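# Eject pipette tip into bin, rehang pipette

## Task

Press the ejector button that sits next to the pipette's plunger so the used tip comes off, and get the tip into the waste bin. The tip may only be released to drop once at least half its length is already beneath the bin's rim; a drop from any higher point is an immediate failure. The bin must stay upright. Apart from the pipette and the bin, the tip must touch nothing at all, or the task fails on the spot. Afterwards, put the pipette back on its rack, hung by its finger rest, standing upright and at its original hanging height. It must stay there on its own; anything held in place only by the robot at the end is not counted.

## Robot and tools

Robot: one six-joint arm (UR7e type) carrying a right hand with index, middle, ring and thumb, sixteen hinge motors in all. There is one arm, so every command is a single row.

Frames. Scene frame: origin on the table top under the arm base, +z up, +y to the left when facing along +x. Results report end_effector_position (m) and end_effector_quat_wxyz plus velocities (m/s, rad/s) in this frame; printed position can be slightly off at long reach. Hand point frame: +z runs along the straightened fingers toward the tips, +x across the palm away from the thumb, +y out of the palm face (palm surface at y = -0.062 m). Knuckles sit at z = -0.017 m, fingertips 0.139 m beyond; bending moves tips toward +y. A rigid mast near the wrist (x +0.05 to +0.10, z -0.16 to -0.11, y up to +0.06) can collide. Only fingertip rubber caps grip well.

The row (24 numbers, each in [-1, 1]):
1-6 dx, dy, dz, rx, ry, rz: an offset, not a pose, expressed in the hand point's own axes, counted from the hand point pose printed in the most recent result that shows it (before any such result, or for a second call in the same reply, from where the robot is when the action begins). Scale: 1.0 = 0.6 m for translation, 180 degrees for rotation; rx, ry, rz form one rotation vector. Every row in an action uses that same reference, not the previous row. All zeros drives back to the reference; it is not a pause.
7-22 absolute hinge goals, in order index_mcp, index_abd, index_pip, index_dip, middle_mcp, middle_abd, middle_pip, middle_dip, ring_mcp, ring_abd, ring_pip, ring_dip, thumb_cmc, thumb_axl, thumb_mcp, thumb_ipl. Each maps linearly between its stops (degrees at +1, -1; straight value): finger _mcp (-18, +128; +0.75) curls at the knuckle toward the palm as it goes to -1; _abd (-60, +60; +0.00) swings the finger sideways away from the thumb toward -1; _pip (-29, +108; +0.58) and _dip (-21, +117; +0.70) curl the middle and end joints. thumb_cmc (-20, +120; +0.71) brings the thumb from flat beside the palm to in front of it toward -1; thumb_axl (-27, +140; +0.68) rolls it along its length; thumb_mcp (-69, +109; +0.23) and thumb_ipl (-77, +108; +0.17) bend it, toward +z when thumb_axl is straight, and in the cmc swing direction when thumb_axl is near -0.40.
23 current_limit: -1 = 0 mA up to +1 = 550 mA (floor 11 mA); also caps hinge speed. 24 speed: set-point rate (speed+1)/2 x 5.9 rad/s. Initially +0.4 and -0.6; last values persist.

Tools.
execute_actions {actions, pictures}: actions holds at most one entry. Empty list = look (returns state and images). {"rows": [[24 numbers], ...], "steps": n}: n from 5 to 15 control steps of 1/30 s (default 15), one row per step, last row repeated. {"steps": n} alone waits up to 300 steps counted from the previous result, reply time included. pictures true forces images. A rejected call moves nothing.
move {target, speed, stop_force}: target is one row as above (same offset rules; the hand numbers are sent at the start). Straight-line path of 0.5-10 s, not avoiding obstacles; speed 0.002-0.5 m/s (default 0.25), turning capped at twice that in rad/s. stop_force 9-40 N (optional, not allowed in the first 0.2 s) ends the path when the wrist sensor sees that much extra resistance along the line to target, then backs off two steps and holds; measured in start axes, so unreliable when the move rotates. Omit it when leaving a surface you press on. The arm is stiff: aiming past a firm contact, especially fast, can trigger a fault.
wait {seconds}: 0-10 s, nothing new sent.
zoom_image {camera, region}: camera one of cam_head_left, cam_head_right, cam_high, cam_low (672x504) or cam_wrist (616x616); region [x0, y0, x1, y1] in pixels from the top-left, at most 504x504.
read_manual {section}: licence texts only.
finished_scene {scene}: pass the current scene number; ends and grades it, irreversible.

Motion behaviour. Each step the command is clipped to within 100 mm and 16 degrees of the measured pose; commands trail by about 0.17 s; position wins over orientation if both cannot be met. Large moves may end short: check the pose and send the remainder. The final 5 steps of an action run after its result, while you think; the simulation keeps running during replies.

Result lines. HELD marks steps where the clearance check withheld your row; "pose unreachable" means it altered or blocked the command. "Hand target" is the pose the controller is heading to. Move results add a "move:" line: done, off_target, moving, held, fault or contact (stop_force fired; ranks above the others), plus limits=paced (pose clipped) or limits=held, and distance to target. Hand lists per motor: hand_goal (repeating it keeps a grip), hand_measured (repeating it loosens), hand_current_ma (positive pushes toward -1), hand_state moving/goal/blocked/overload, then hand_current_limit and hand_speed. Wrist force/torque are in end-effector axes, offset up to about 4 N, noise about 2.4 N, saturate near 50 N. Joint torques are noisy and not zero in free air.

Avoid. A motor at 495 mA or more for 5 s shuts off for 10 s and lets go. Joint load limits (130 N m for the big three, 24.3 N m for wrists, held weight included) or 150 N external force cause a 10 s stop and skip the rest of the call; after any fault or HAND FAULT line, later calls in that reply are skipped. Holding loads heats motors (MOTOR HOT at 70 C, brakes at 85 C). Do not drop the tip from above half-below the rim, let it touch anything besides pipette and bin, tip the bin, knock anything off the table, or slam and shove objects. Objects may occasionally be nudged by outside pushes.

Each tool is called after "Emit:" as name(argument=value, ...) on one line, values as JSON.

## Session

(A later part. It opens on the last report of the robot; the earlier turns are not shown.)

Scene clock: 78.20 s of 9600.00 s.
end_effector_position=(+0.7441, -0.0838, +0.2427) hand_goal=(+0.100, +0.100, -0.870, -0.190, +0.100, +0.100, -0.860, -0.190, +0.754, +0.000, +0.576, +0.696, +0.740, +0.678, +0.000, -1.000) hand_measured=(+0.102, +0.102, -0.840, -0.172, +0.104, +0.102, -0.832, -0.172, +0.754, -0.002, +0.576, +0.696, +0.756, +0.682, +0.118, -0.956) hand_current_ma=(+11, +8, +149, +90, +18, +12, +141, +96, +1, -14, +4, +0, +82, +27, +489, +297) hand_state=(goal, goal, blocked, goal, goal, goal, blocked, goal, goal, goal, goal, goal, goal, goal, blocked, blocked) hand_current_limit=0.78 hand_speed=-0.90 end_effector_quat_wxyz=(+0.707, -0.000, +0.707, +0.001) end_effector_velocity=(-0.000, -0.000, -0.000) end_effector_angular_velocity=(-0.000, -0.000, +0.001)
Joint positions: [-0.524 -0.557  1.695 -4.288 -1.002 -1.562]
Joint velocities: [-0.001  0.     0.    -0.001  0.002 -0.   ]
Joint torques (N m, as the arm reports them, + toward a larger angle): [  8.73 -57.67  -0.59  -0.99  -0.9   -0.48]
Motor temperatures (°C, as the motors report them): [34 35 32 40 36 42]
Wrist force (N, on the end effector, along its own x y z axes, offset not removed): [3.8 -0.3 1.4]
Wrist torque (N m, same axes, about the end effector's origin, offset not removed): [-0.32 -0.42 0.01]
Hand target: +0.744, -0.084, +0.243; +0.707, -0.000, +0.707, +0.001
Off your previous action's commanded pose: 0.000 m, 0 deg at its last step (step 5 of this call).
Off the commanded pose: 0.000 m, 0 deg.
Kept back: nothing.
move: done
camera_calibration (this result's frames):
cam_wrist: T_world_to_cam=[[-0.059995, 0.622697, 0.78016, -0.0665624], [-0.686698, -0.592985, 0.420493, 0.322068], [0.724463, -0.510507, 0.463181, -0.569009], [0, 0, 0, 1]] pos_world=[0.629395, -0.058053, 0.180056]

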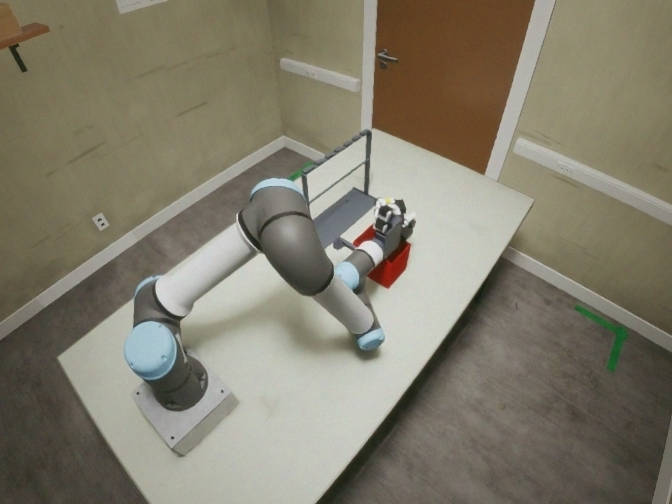

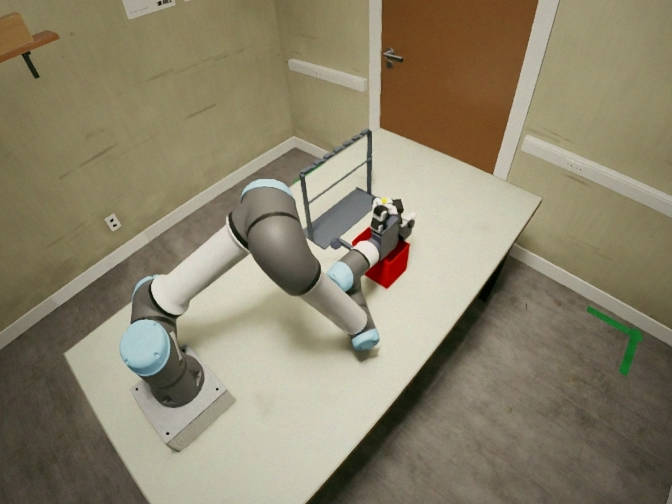

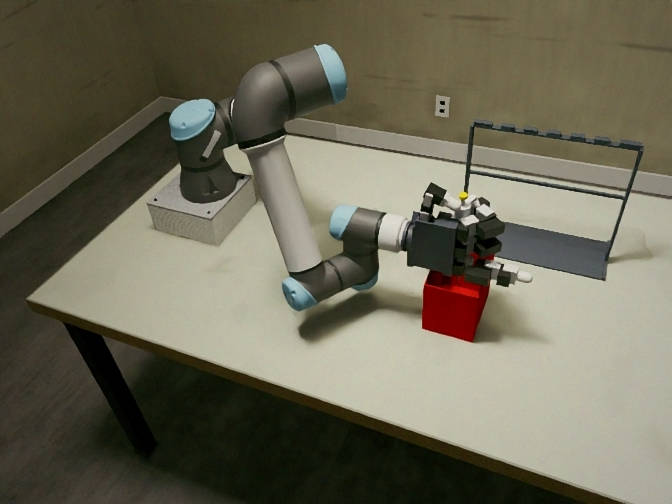

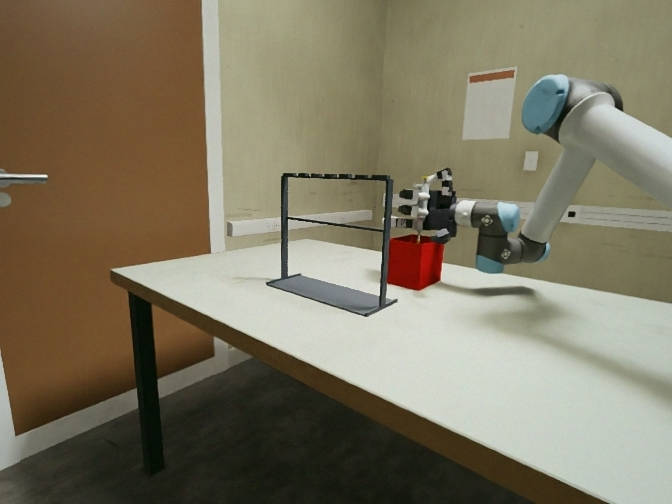

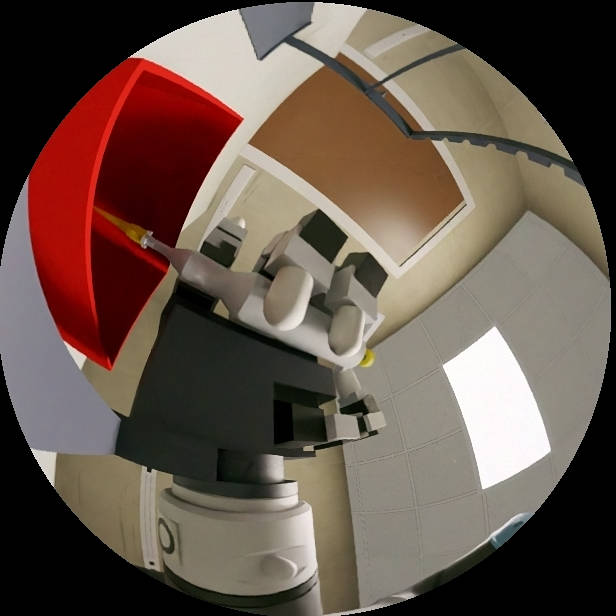

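Emit:
move(target=[0,0,0,0,0,0, 0.1,0.1,-0.81,-0.16, 0.1,0.1,-0.81,-0.16, 0.754,0,0.576,0.696, 0.74,0.678,-0.03,-1.0, 0.78,-0.93])

Emit:
zoom_image(camera="cam_low", region=[390, 160, 460, 230])

Emit:
zoom_image(camera="cam_high", region=[430, 176, 500, 232])

Scene clock: 79.30 s of 9600.00 s.
end_effector_position=(+0.7441, -0.0838, +0.2427) hand_goal=(+0.100, +0.100, -0.810, -0.160, +0.100, +0.100, -0.810, -0.160, +0.754, +0.000, +0.576, +0.696, +0.740, +0.678, -0.030, -1.000) hand_measured=(+0.100, +0.100, -0.822, -0.162, +0.104, +0.102, -0.794, -0.156, +0.754, -0.004, +0.576, +0.696, +0.750, +0.686, +0.000, -0.994) hand_current_ma=(+2, +3, -62, -5, +21, +10, +80, +18, +1, -14, +4, +0, +51, +43, +213, +36) hand_state=(goal, goal, goal, goal, goal, goal, goal, goal, goal, goal, goal, goal, goal, goal, blocked, goal) hand_current_limit=0.78 hand_speed=-0.93 end_effector_quat_wxyz=(+0.707, -0.000, +0.707, +0.001) end_effector_velocity=(+0.000, +0.000, +0.000) end_effector_angular_velocity=(-0.000, -0.001, +0.001)
Joint positions: [-0.524 -0.557  1.695 -4.288 -1.002 -1.562]
Joint velocities: [ 0.    -0.    -0.001 -0.     0.001  0.   ]
Joint torques (N m, as the arm reports them, + toward a larger angle): [  9.05 -57.41  -0.48  -0.87  -1.1   -0.57]
Motor temperatures (°C, as the motors report them): [34 35 32 40 36 42]
Wrist force (N, on the end effector, along its own x y z axes, offset not removed): [-5.6 -1.8 4.8]
Wrist torque (N m, same axes, about the end effector's origin, offset not removed): [-0.69 0.71 -0.85]
Hand target: +0.744, -0.084, +0.243; +0.707, -0.000, +0.707, +0.001
Off the commanded pose: 0.000 m, 0 deg.
Kept back: nothing.
move: done
camera_calibration (this result's frames):
cam_wrist: T_world_to_cam=[[-0.0599949, 0.622697, 0.78016, -0.0665634], [-0.686698, -0.592985, 0.420493, 0.322067], [0.724463, -0.510506, 0.463181, -0.569009], [0, 0, 0, 1]] pos_world=[0.629395, -0.0580531, 0.180057]

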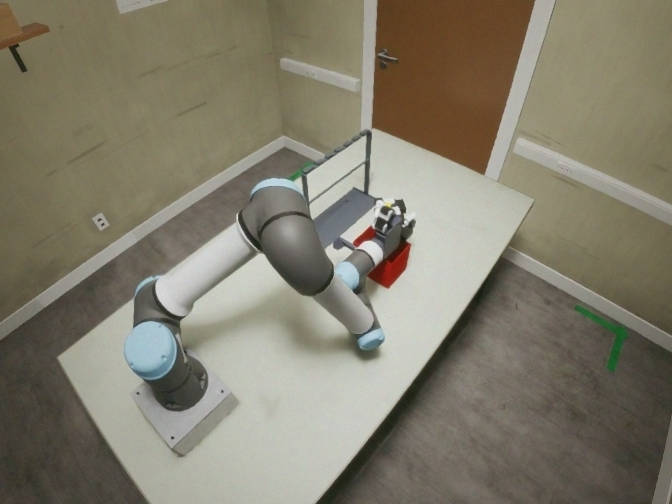

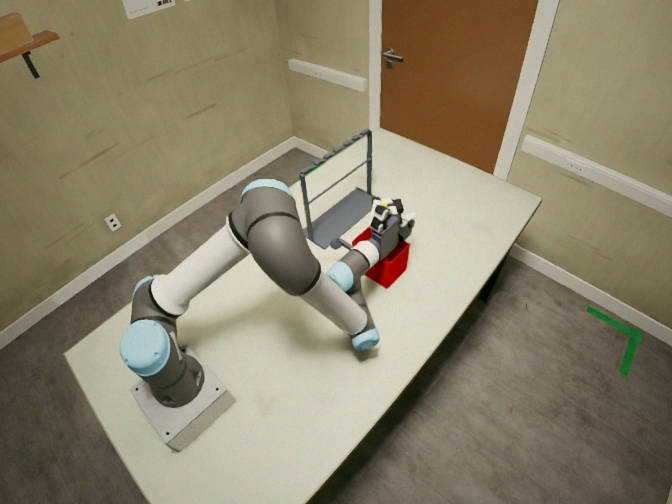

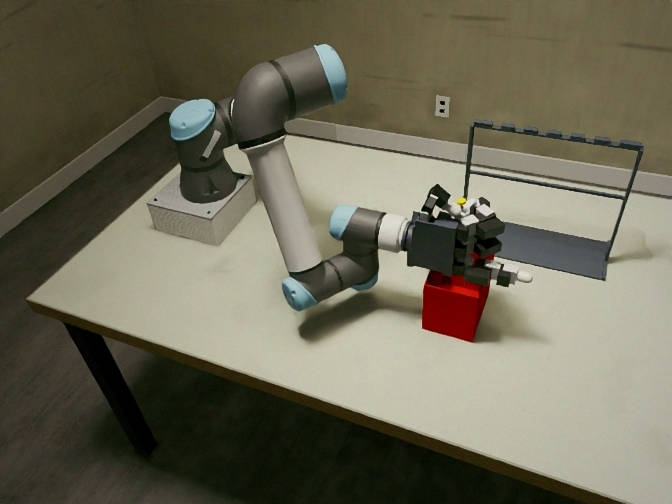

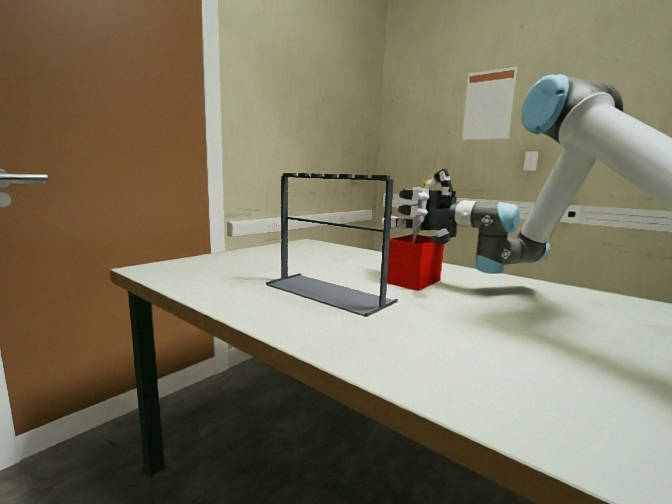

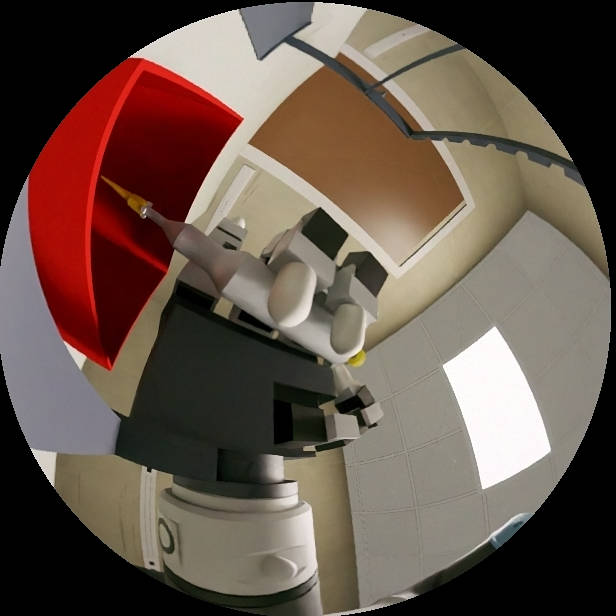

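Region (390, 160, 460, 230) of cam_low's 672x504 image, scaled by 7.200, with more detail than that image has.

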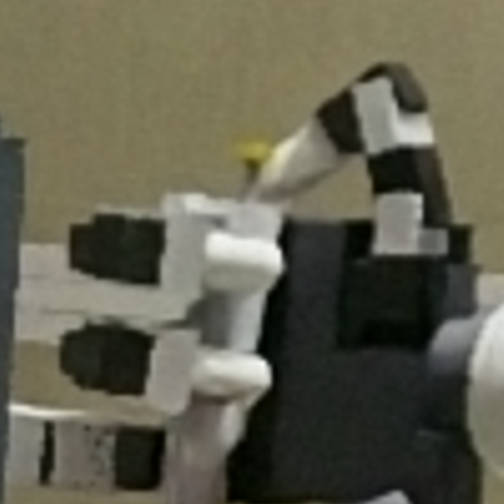

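Region (430, 176, 500, 232) of cam_high's 672x504 image, scaled by 7.200, with more detail than that image has; it fills the top 403 rows of this view, and the rest is white.

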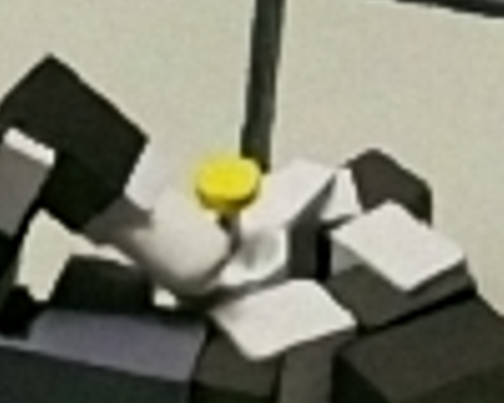

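Emit:
move(target=[0,0,0,0,0,0, 0.1,0.1,-0.84,-0.17, 0.1,0.1,-0.97,-0.3, 0.1,0,-0.97,-0.3, 0.74,0.678,-0.12,-1.0, 0.78,-0.5])

Emit:
zoom_image(camera="cam_low", region=[390, 160, 460, 230])

Emit:
zoom_image(camera="cam_high", region=[430, 176, 500, 232])

Scene clock: 81.50 s of 9600.00 s.
end_effector_position=(+0.7441, -0.0838, +0.2427) hand_goal=(+0.100, +0.100, -0.840, -0.170, +0.100, +0.100, -0.970, -0.300, +0.100, +0.000, -0.970, -0.300, +0.740, +0.678, -0.120, -1.000) hand_measured=(+0.102, +0.098, -0.830, -0.164, +0.102, +0.102, -0.796, -0.174, +0.104, -0.010, -0.772, -0.290, +0.750, +0.686, -0.010, -0.992) hand_current_ma=(+14, -13, +48, +27, +10, +10, +490, +489, +17, -45, +490, +48, +51, +53, +489, +61) hand_state=(goal, goal, goal, goal, goal, goal, blocked, blocked, goal, goal, blocked, goal, goal, goal, blocked, goal) hand_current_limit=0.78 hand_speed=-0.50 end_effector_quat_wxyz=(+0.707, -0.000, +0.707, +0.001) end_effector_velocity=(-0.000, +0.000, +0.000) end_effector_angular_velocity=(-0.000, -0.000, +0.000)
Joint positions: [-0.524 -0.557  1.695 -4.288 -1.002 -1.562]
Joint velocities: [ 0.     0.     0.    -0.001 -0.     0.   ]
Joint torques (N m, as the arm reports them, + toward a larger angle): [  8.53 -57.13  -1.17  -1.35  -1.12  -0.68]
Motor temperatures (°C, as the motors report them): [34 35 32 40 36 42]
Wrist force (N, on the end effector, along its own x y z axes, offset not removed): [2.6 -1.7 -0.1]
Wrist torque (N m, same axes, about the end effector's origin, offset not removed): [-0.17 -0.43 -0.29]
Hand target: +0.744, -0.084, +0.243; +0.707, -0.000, +0.707, +0.001
Off the commanded pose: 0.000 m, 0 deg.
Kept back: nothing.
move: done
camera_calibration (this result's frames):
cam_wrist: T_world_to_cam=[[-0.0599949, 0.622697, 0.78016, -0.0665634], [-0.686698, -0.592986, 0.420493, 0.322067], [0.724463, -0.510506, 0.46318, -0.569009], [0, 0, 0, 1]] pos_world=[0.629395, -0.058053, 0.180057]

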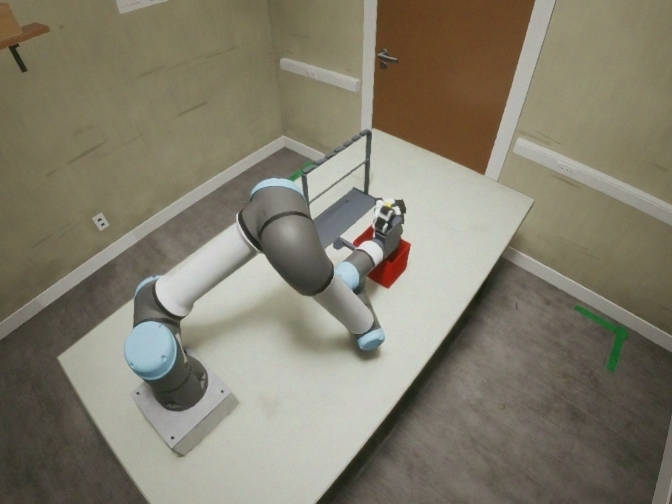

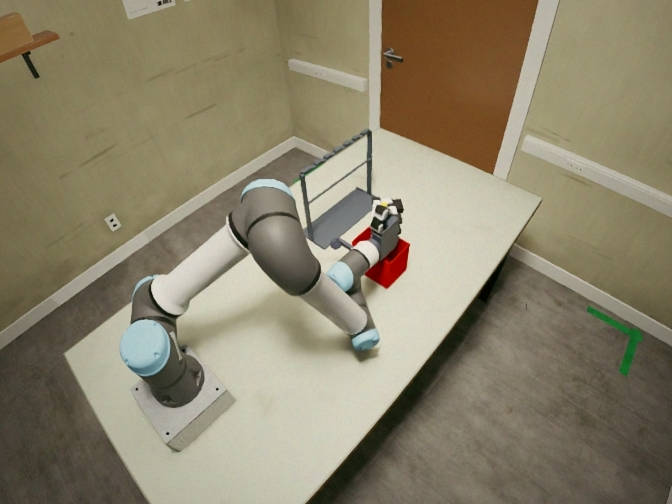

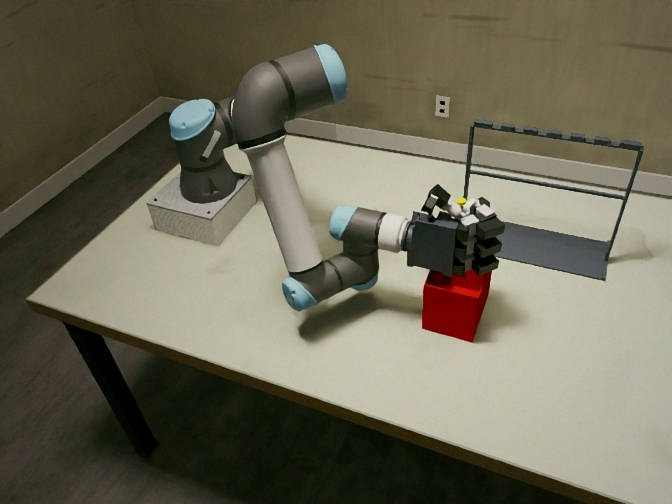

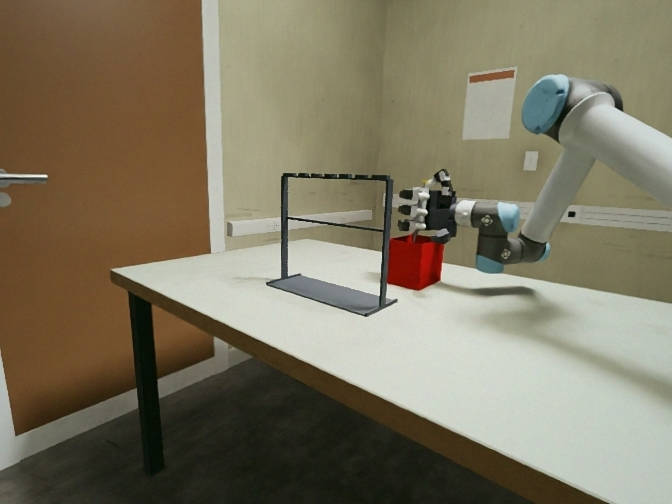

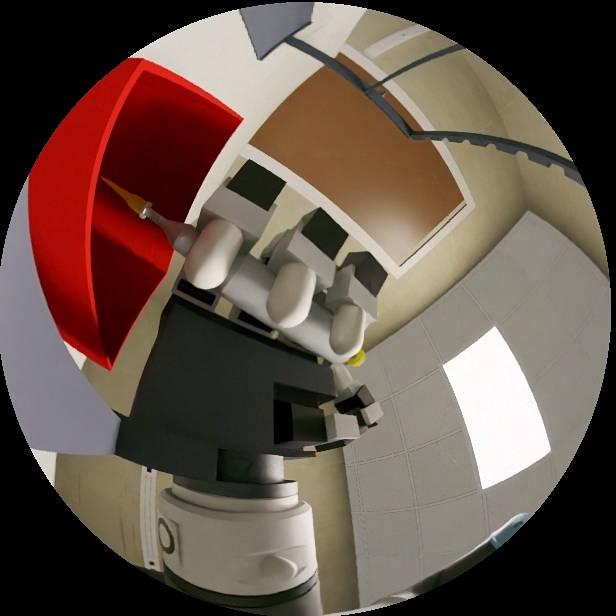

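Region (390, 160, 460, 230) of cam_low's 672x504 image, scaled by 7.200, with more detail than that image has.

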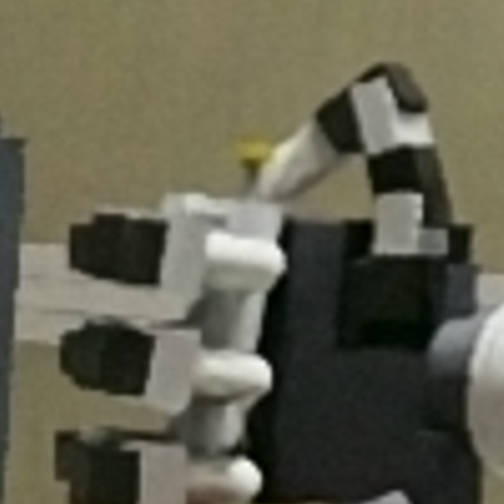

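Region (430, 176, 500, 232) of cam_high's 672x504 image, scaled by 7.200, with more detail than that image has; it fills the top 403 rows of this view, and the rest is white.

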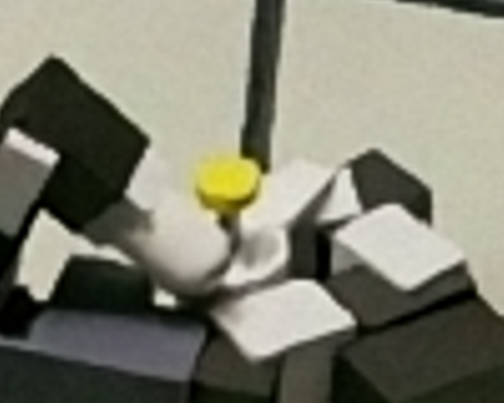

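Emit:
move(target=[0,0,0,0,0,0, 0.1,0.1,-0.84,-0.17, 0.1,0.1,-1.0,0.3, 0.1,0,-1.0,0.3, 0.74,0.678,-0.12,-1.0, 0.78,-0.6])

Emit:
zoom_image(camera="cam_low", region=[390, 160, 460, 230])

Emit:
zoom_image(camera="cam_high", region=[430, 176, 500, 232])

Scene clock: 82.93 s of 9600.00 s.
end_effector_position=(+0.7441, -0.0838, +0.2427) hand_goal=(+0.100, +0.100, -0.840, -0.170, +0.100, +0.100, -1.000, +0.300, +0.100, +0.000, -1.000, +0.300, +0.740, +0.678, -0.120, -1.000) hand_measured=(+0.092, +0.094, -0.832, -0.164, +0.104, +0.098, -0.992, +0.298, +0.112, -0.010, -0.962, +0.300, +0.750, +0.688, -0.016, -0.982) hand_current_ma=(-39, -26, +44, +34, +21, -6, +36, -13, +64, -45, +187, -3, +51, +66, +490, +119) hand_state=(goal, goal, goal, goal, goal, goal, goal, goal, goal, goal, blocked, goal, goal, goal, blocked, goal) hand_current_limit=0.78 hand_speed=-0.60 end_effector_quat_wxyz=(+0.707, -0.000, +0.707, +0.001) end_effector_velocity=(+0.000, +0.000, +0.000) end_effector_angular_velocity=(-0.000, -0.000, +0.000)
Joint positions: [-0.524 -0.557  1.695 -4.288 -1.002 -1.562]
Joint velocities: [ 0.001 -0.    -0.     0.    -0.001 -0.   ]
Joint torques (N m, as the arm reports them, + toward a larger angle): [  8.69 -57.14  -0.2   -1.27  -1.09  -0.62]
Motor temperatures (°C, as the motors report them): [34 35 32 40 36 42]
Wrist force (N, on the end effector, along its own x y z axes, offset not removed): [0.2 1.8 3.3]
Wrist torque (N m, same axes, about the end effector's origin, offset not removed): [0.03 0.06 -0.42]
Hand target: +0.744, -0.084, +0.243; +0.707, -0.000, +0.707, +0.001
Off the commanded pose: 0.000 m, 0 deg.
Kept back: nothing.
move: done
camera_calibration (this result's frames):
cam_wrist: T_world_to_cam=[[-0.0599947, 0.622697, 0.78016, -0.0665635], [-0.686698, -0.592986, 0.420493, 0.322067], [0.724463, -0.510507, 0.46318, -0.569009], [0, 0, 0, 1]] pos_world=[0.629395, -0.0580531, 0.180057]

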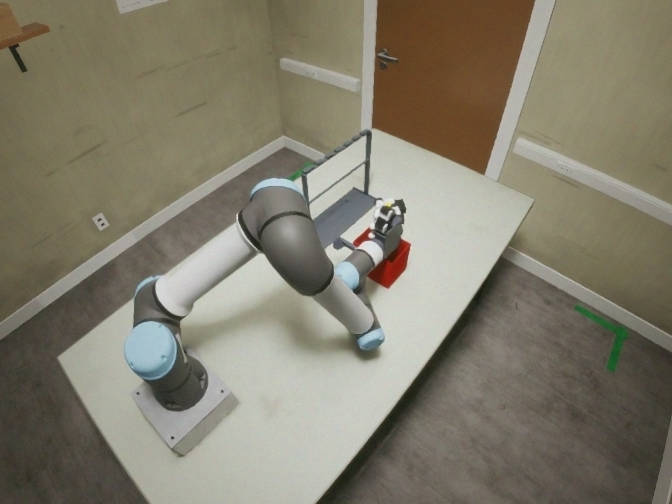

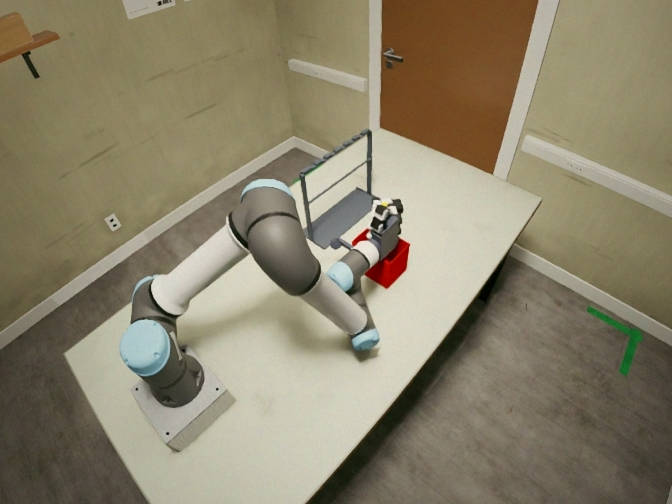

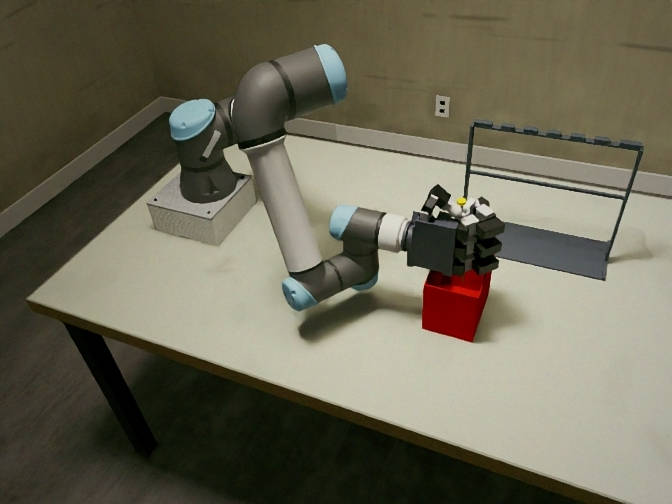

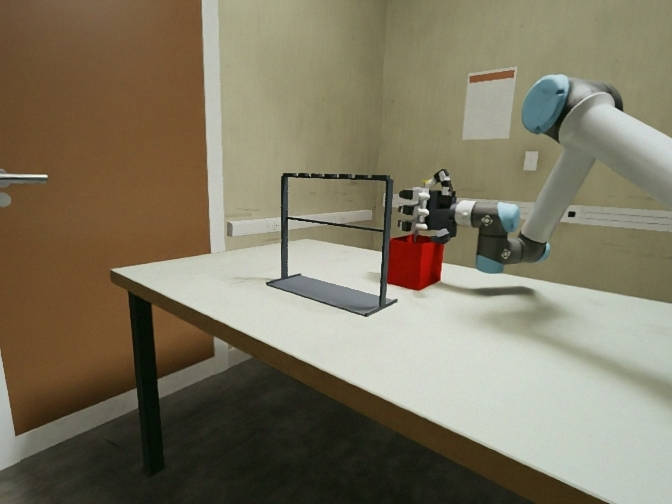

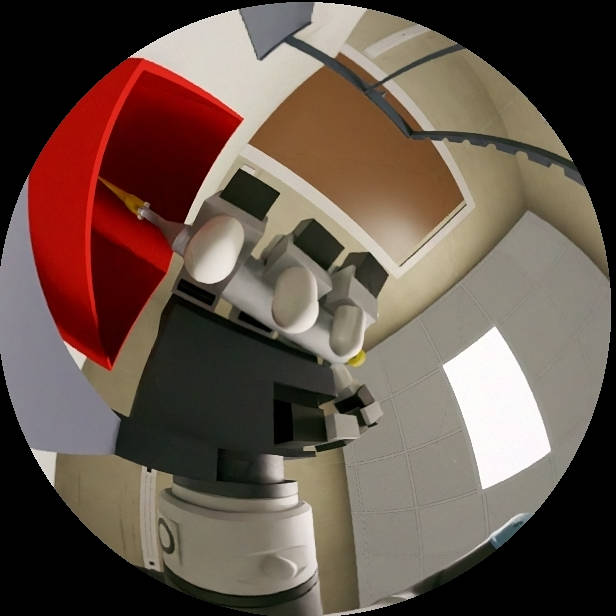

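Region (390, 160, 460, 230) of cam_low's 672x504 image, scaled by 7.200, with more detail than that image has.

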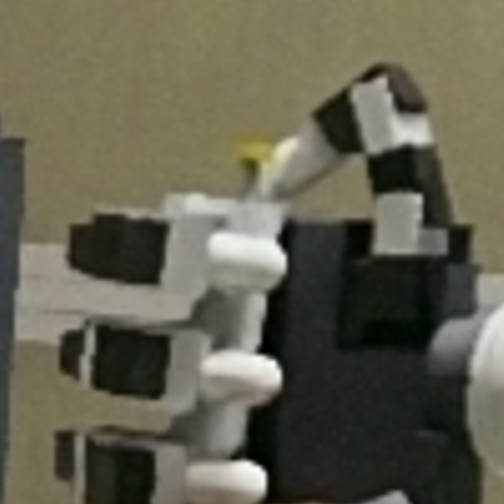

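Region (430, 176, 500, 232) of cam_high's 672x504 image, scaled by 7.200, with more detail than that image has; it fills the top 403 rows of this view, and the rest is white.

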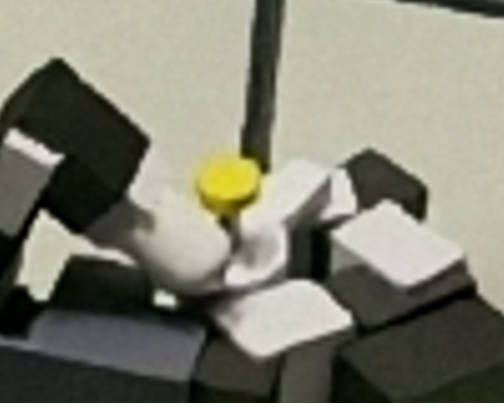

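Emit:
move(target=[0,0,0,0,0,0, 0.1,0.1,-0.84,-0.17, 0.1,0.1,-1.0,-0.1, 0.1,0,-1.0,-0.2, 0.74,0.678,-0.12,-1.0, 0.78,-0.7])

Emit:
zoom_image(camera="cam_low", region=[390, 160, 460, 230])

Emit:
zoom_image(camera="cam_wrist", region=[80, 160, 240, 280])

Scene clock: 84.17 s of 9600.00 s.
end_effector_position=(+0.7441, -0.0838, +0.2427) hand_goal=(+0.100, +0.100, -0.840, -0.170, +0.100, +0.100, -1.000, -0.100, +0.100, +0.000, -1.000, -0.200, +0.740, +0.678, -0.120, -1.000) hand_measured=(+0.114, +0.094, -0.832, -0.164, +0.102, +0.100, -0.940, +0.096, +0.090, -0.004, -0.906, +0.024, +0.750, +0.684, -0.016, -0.982) hand_current_ma=(+72, -28, +36, +34, +9, -2, +300, +489, -56, -19, +471, +489, +51, +41, +490, +119) hand_state=(goal, goal, goal, goal, goal, goal, blocked, blocked, goal, goal, blocked, blocked, goal, goal, blocked, goal) hand_current_limit=0.78 hand_speed=-0.70 end_effector_quat_wxyz=(+0.707, -0.000, +0.707, +0.001) end_effector_velocity=(-0.000, +0.001, +0.000) end_effector_angular_velocity=(-0.000, -0.000, +0.001)
Joint positions: [-0.524 -0.557  1.695 -4.288 -1.002 -1.562]
Joint velocities: [ 0.    -0.     0.    -0.001  0.001  0.   ]
Joint torques (N m, as the arm reports them, + toward a larger angle): [  8.96 -58.16  -0.69  -1.29  -1.17  -0.51]
Motor temperatures (°C, as the motors report them): [34 35 32 40 36 42]
Wrist force (N, on the end effector, along its own x y z axes, offset not removed): [0.6 0.0 3.6]
Wrist torque (N m, same axes, about the end effector's origin, offset not removed): [-0.44 -0.16 -0.29]
Hand target: +0.744, -0.084, +0.243; +0.707, -0.000, +0.707, +0.001
Off the commanded pose: 0.000 m, 0 deg.
Kept back: nothing.
move: done
camera_calibration (this result's frames):
cam_wrist: T_world_to_cam=[[-0.0599951, 0.622697, 0.78016, -0.0665632], [-0.686698, -0.592986, 0.420493, 0.322067], [0.724463, -0.510506, 0.463181, -0.569009], [0, 0, 0, 1]] pos_world=[0.629395, -0.058053, 0.180057]

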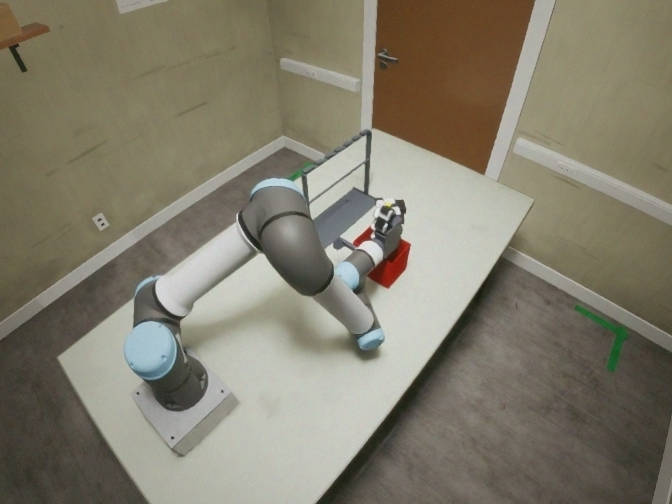

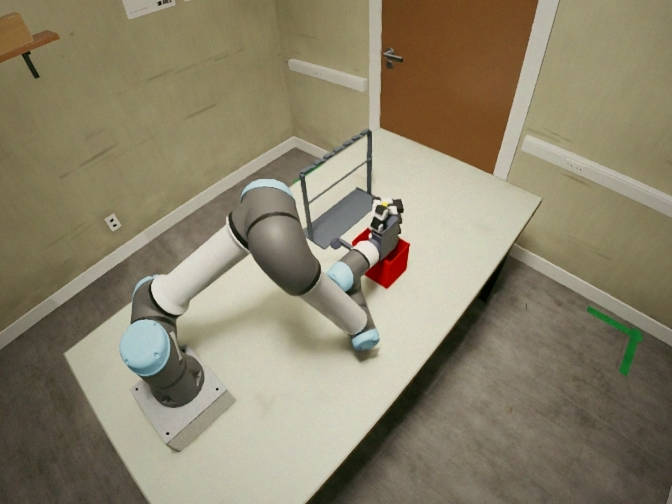

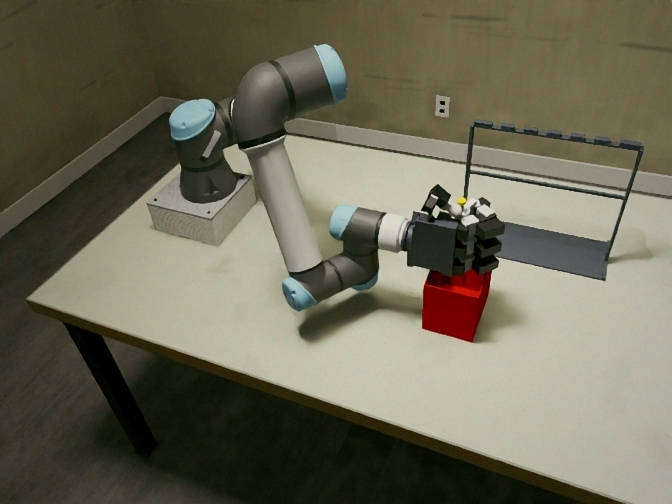

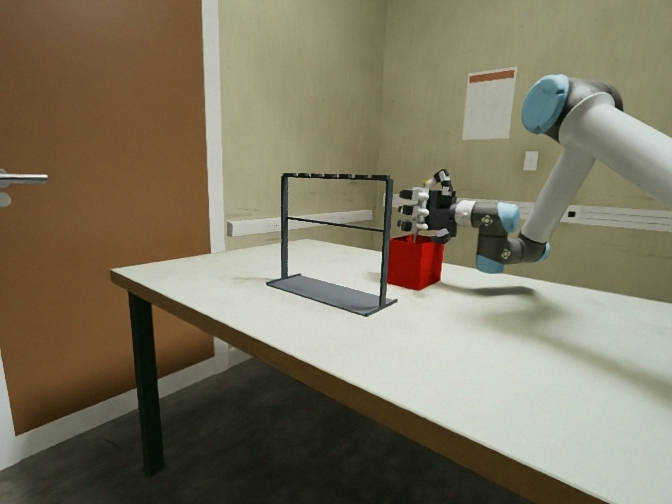

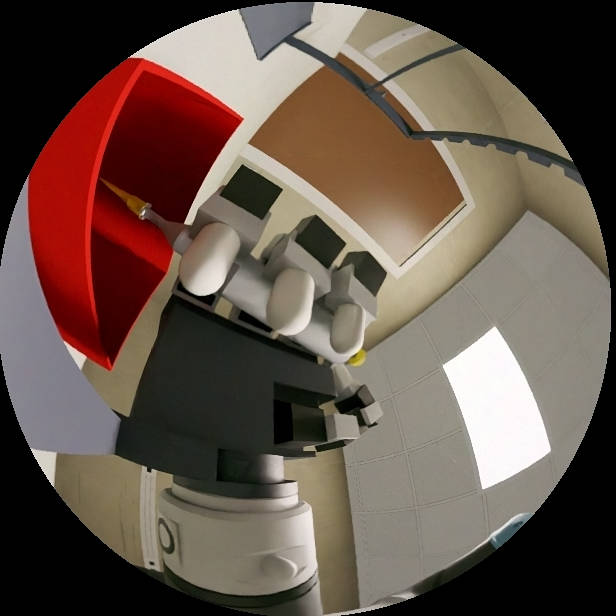

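Region (390, 160, 460, 230) of cam_low's 672x504 image, scaled by 7.200, with more detail than that image has.

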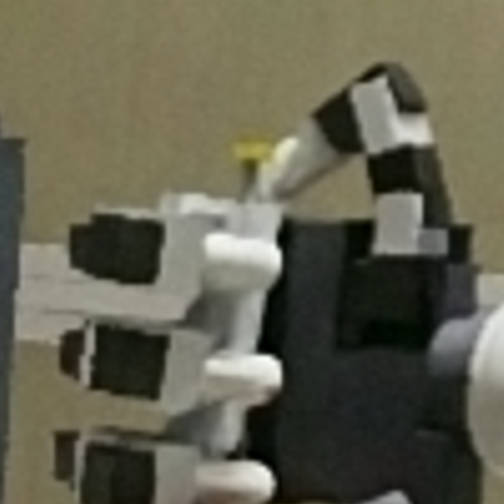

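Region (80, 160, 240, 280) of cam_wrist's 616x616 image, scaled by 3.150, with more detail than that image has; it fills the top 378 rows of this view, and the rest is white.

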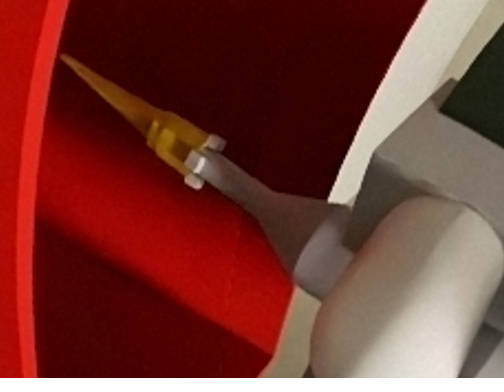

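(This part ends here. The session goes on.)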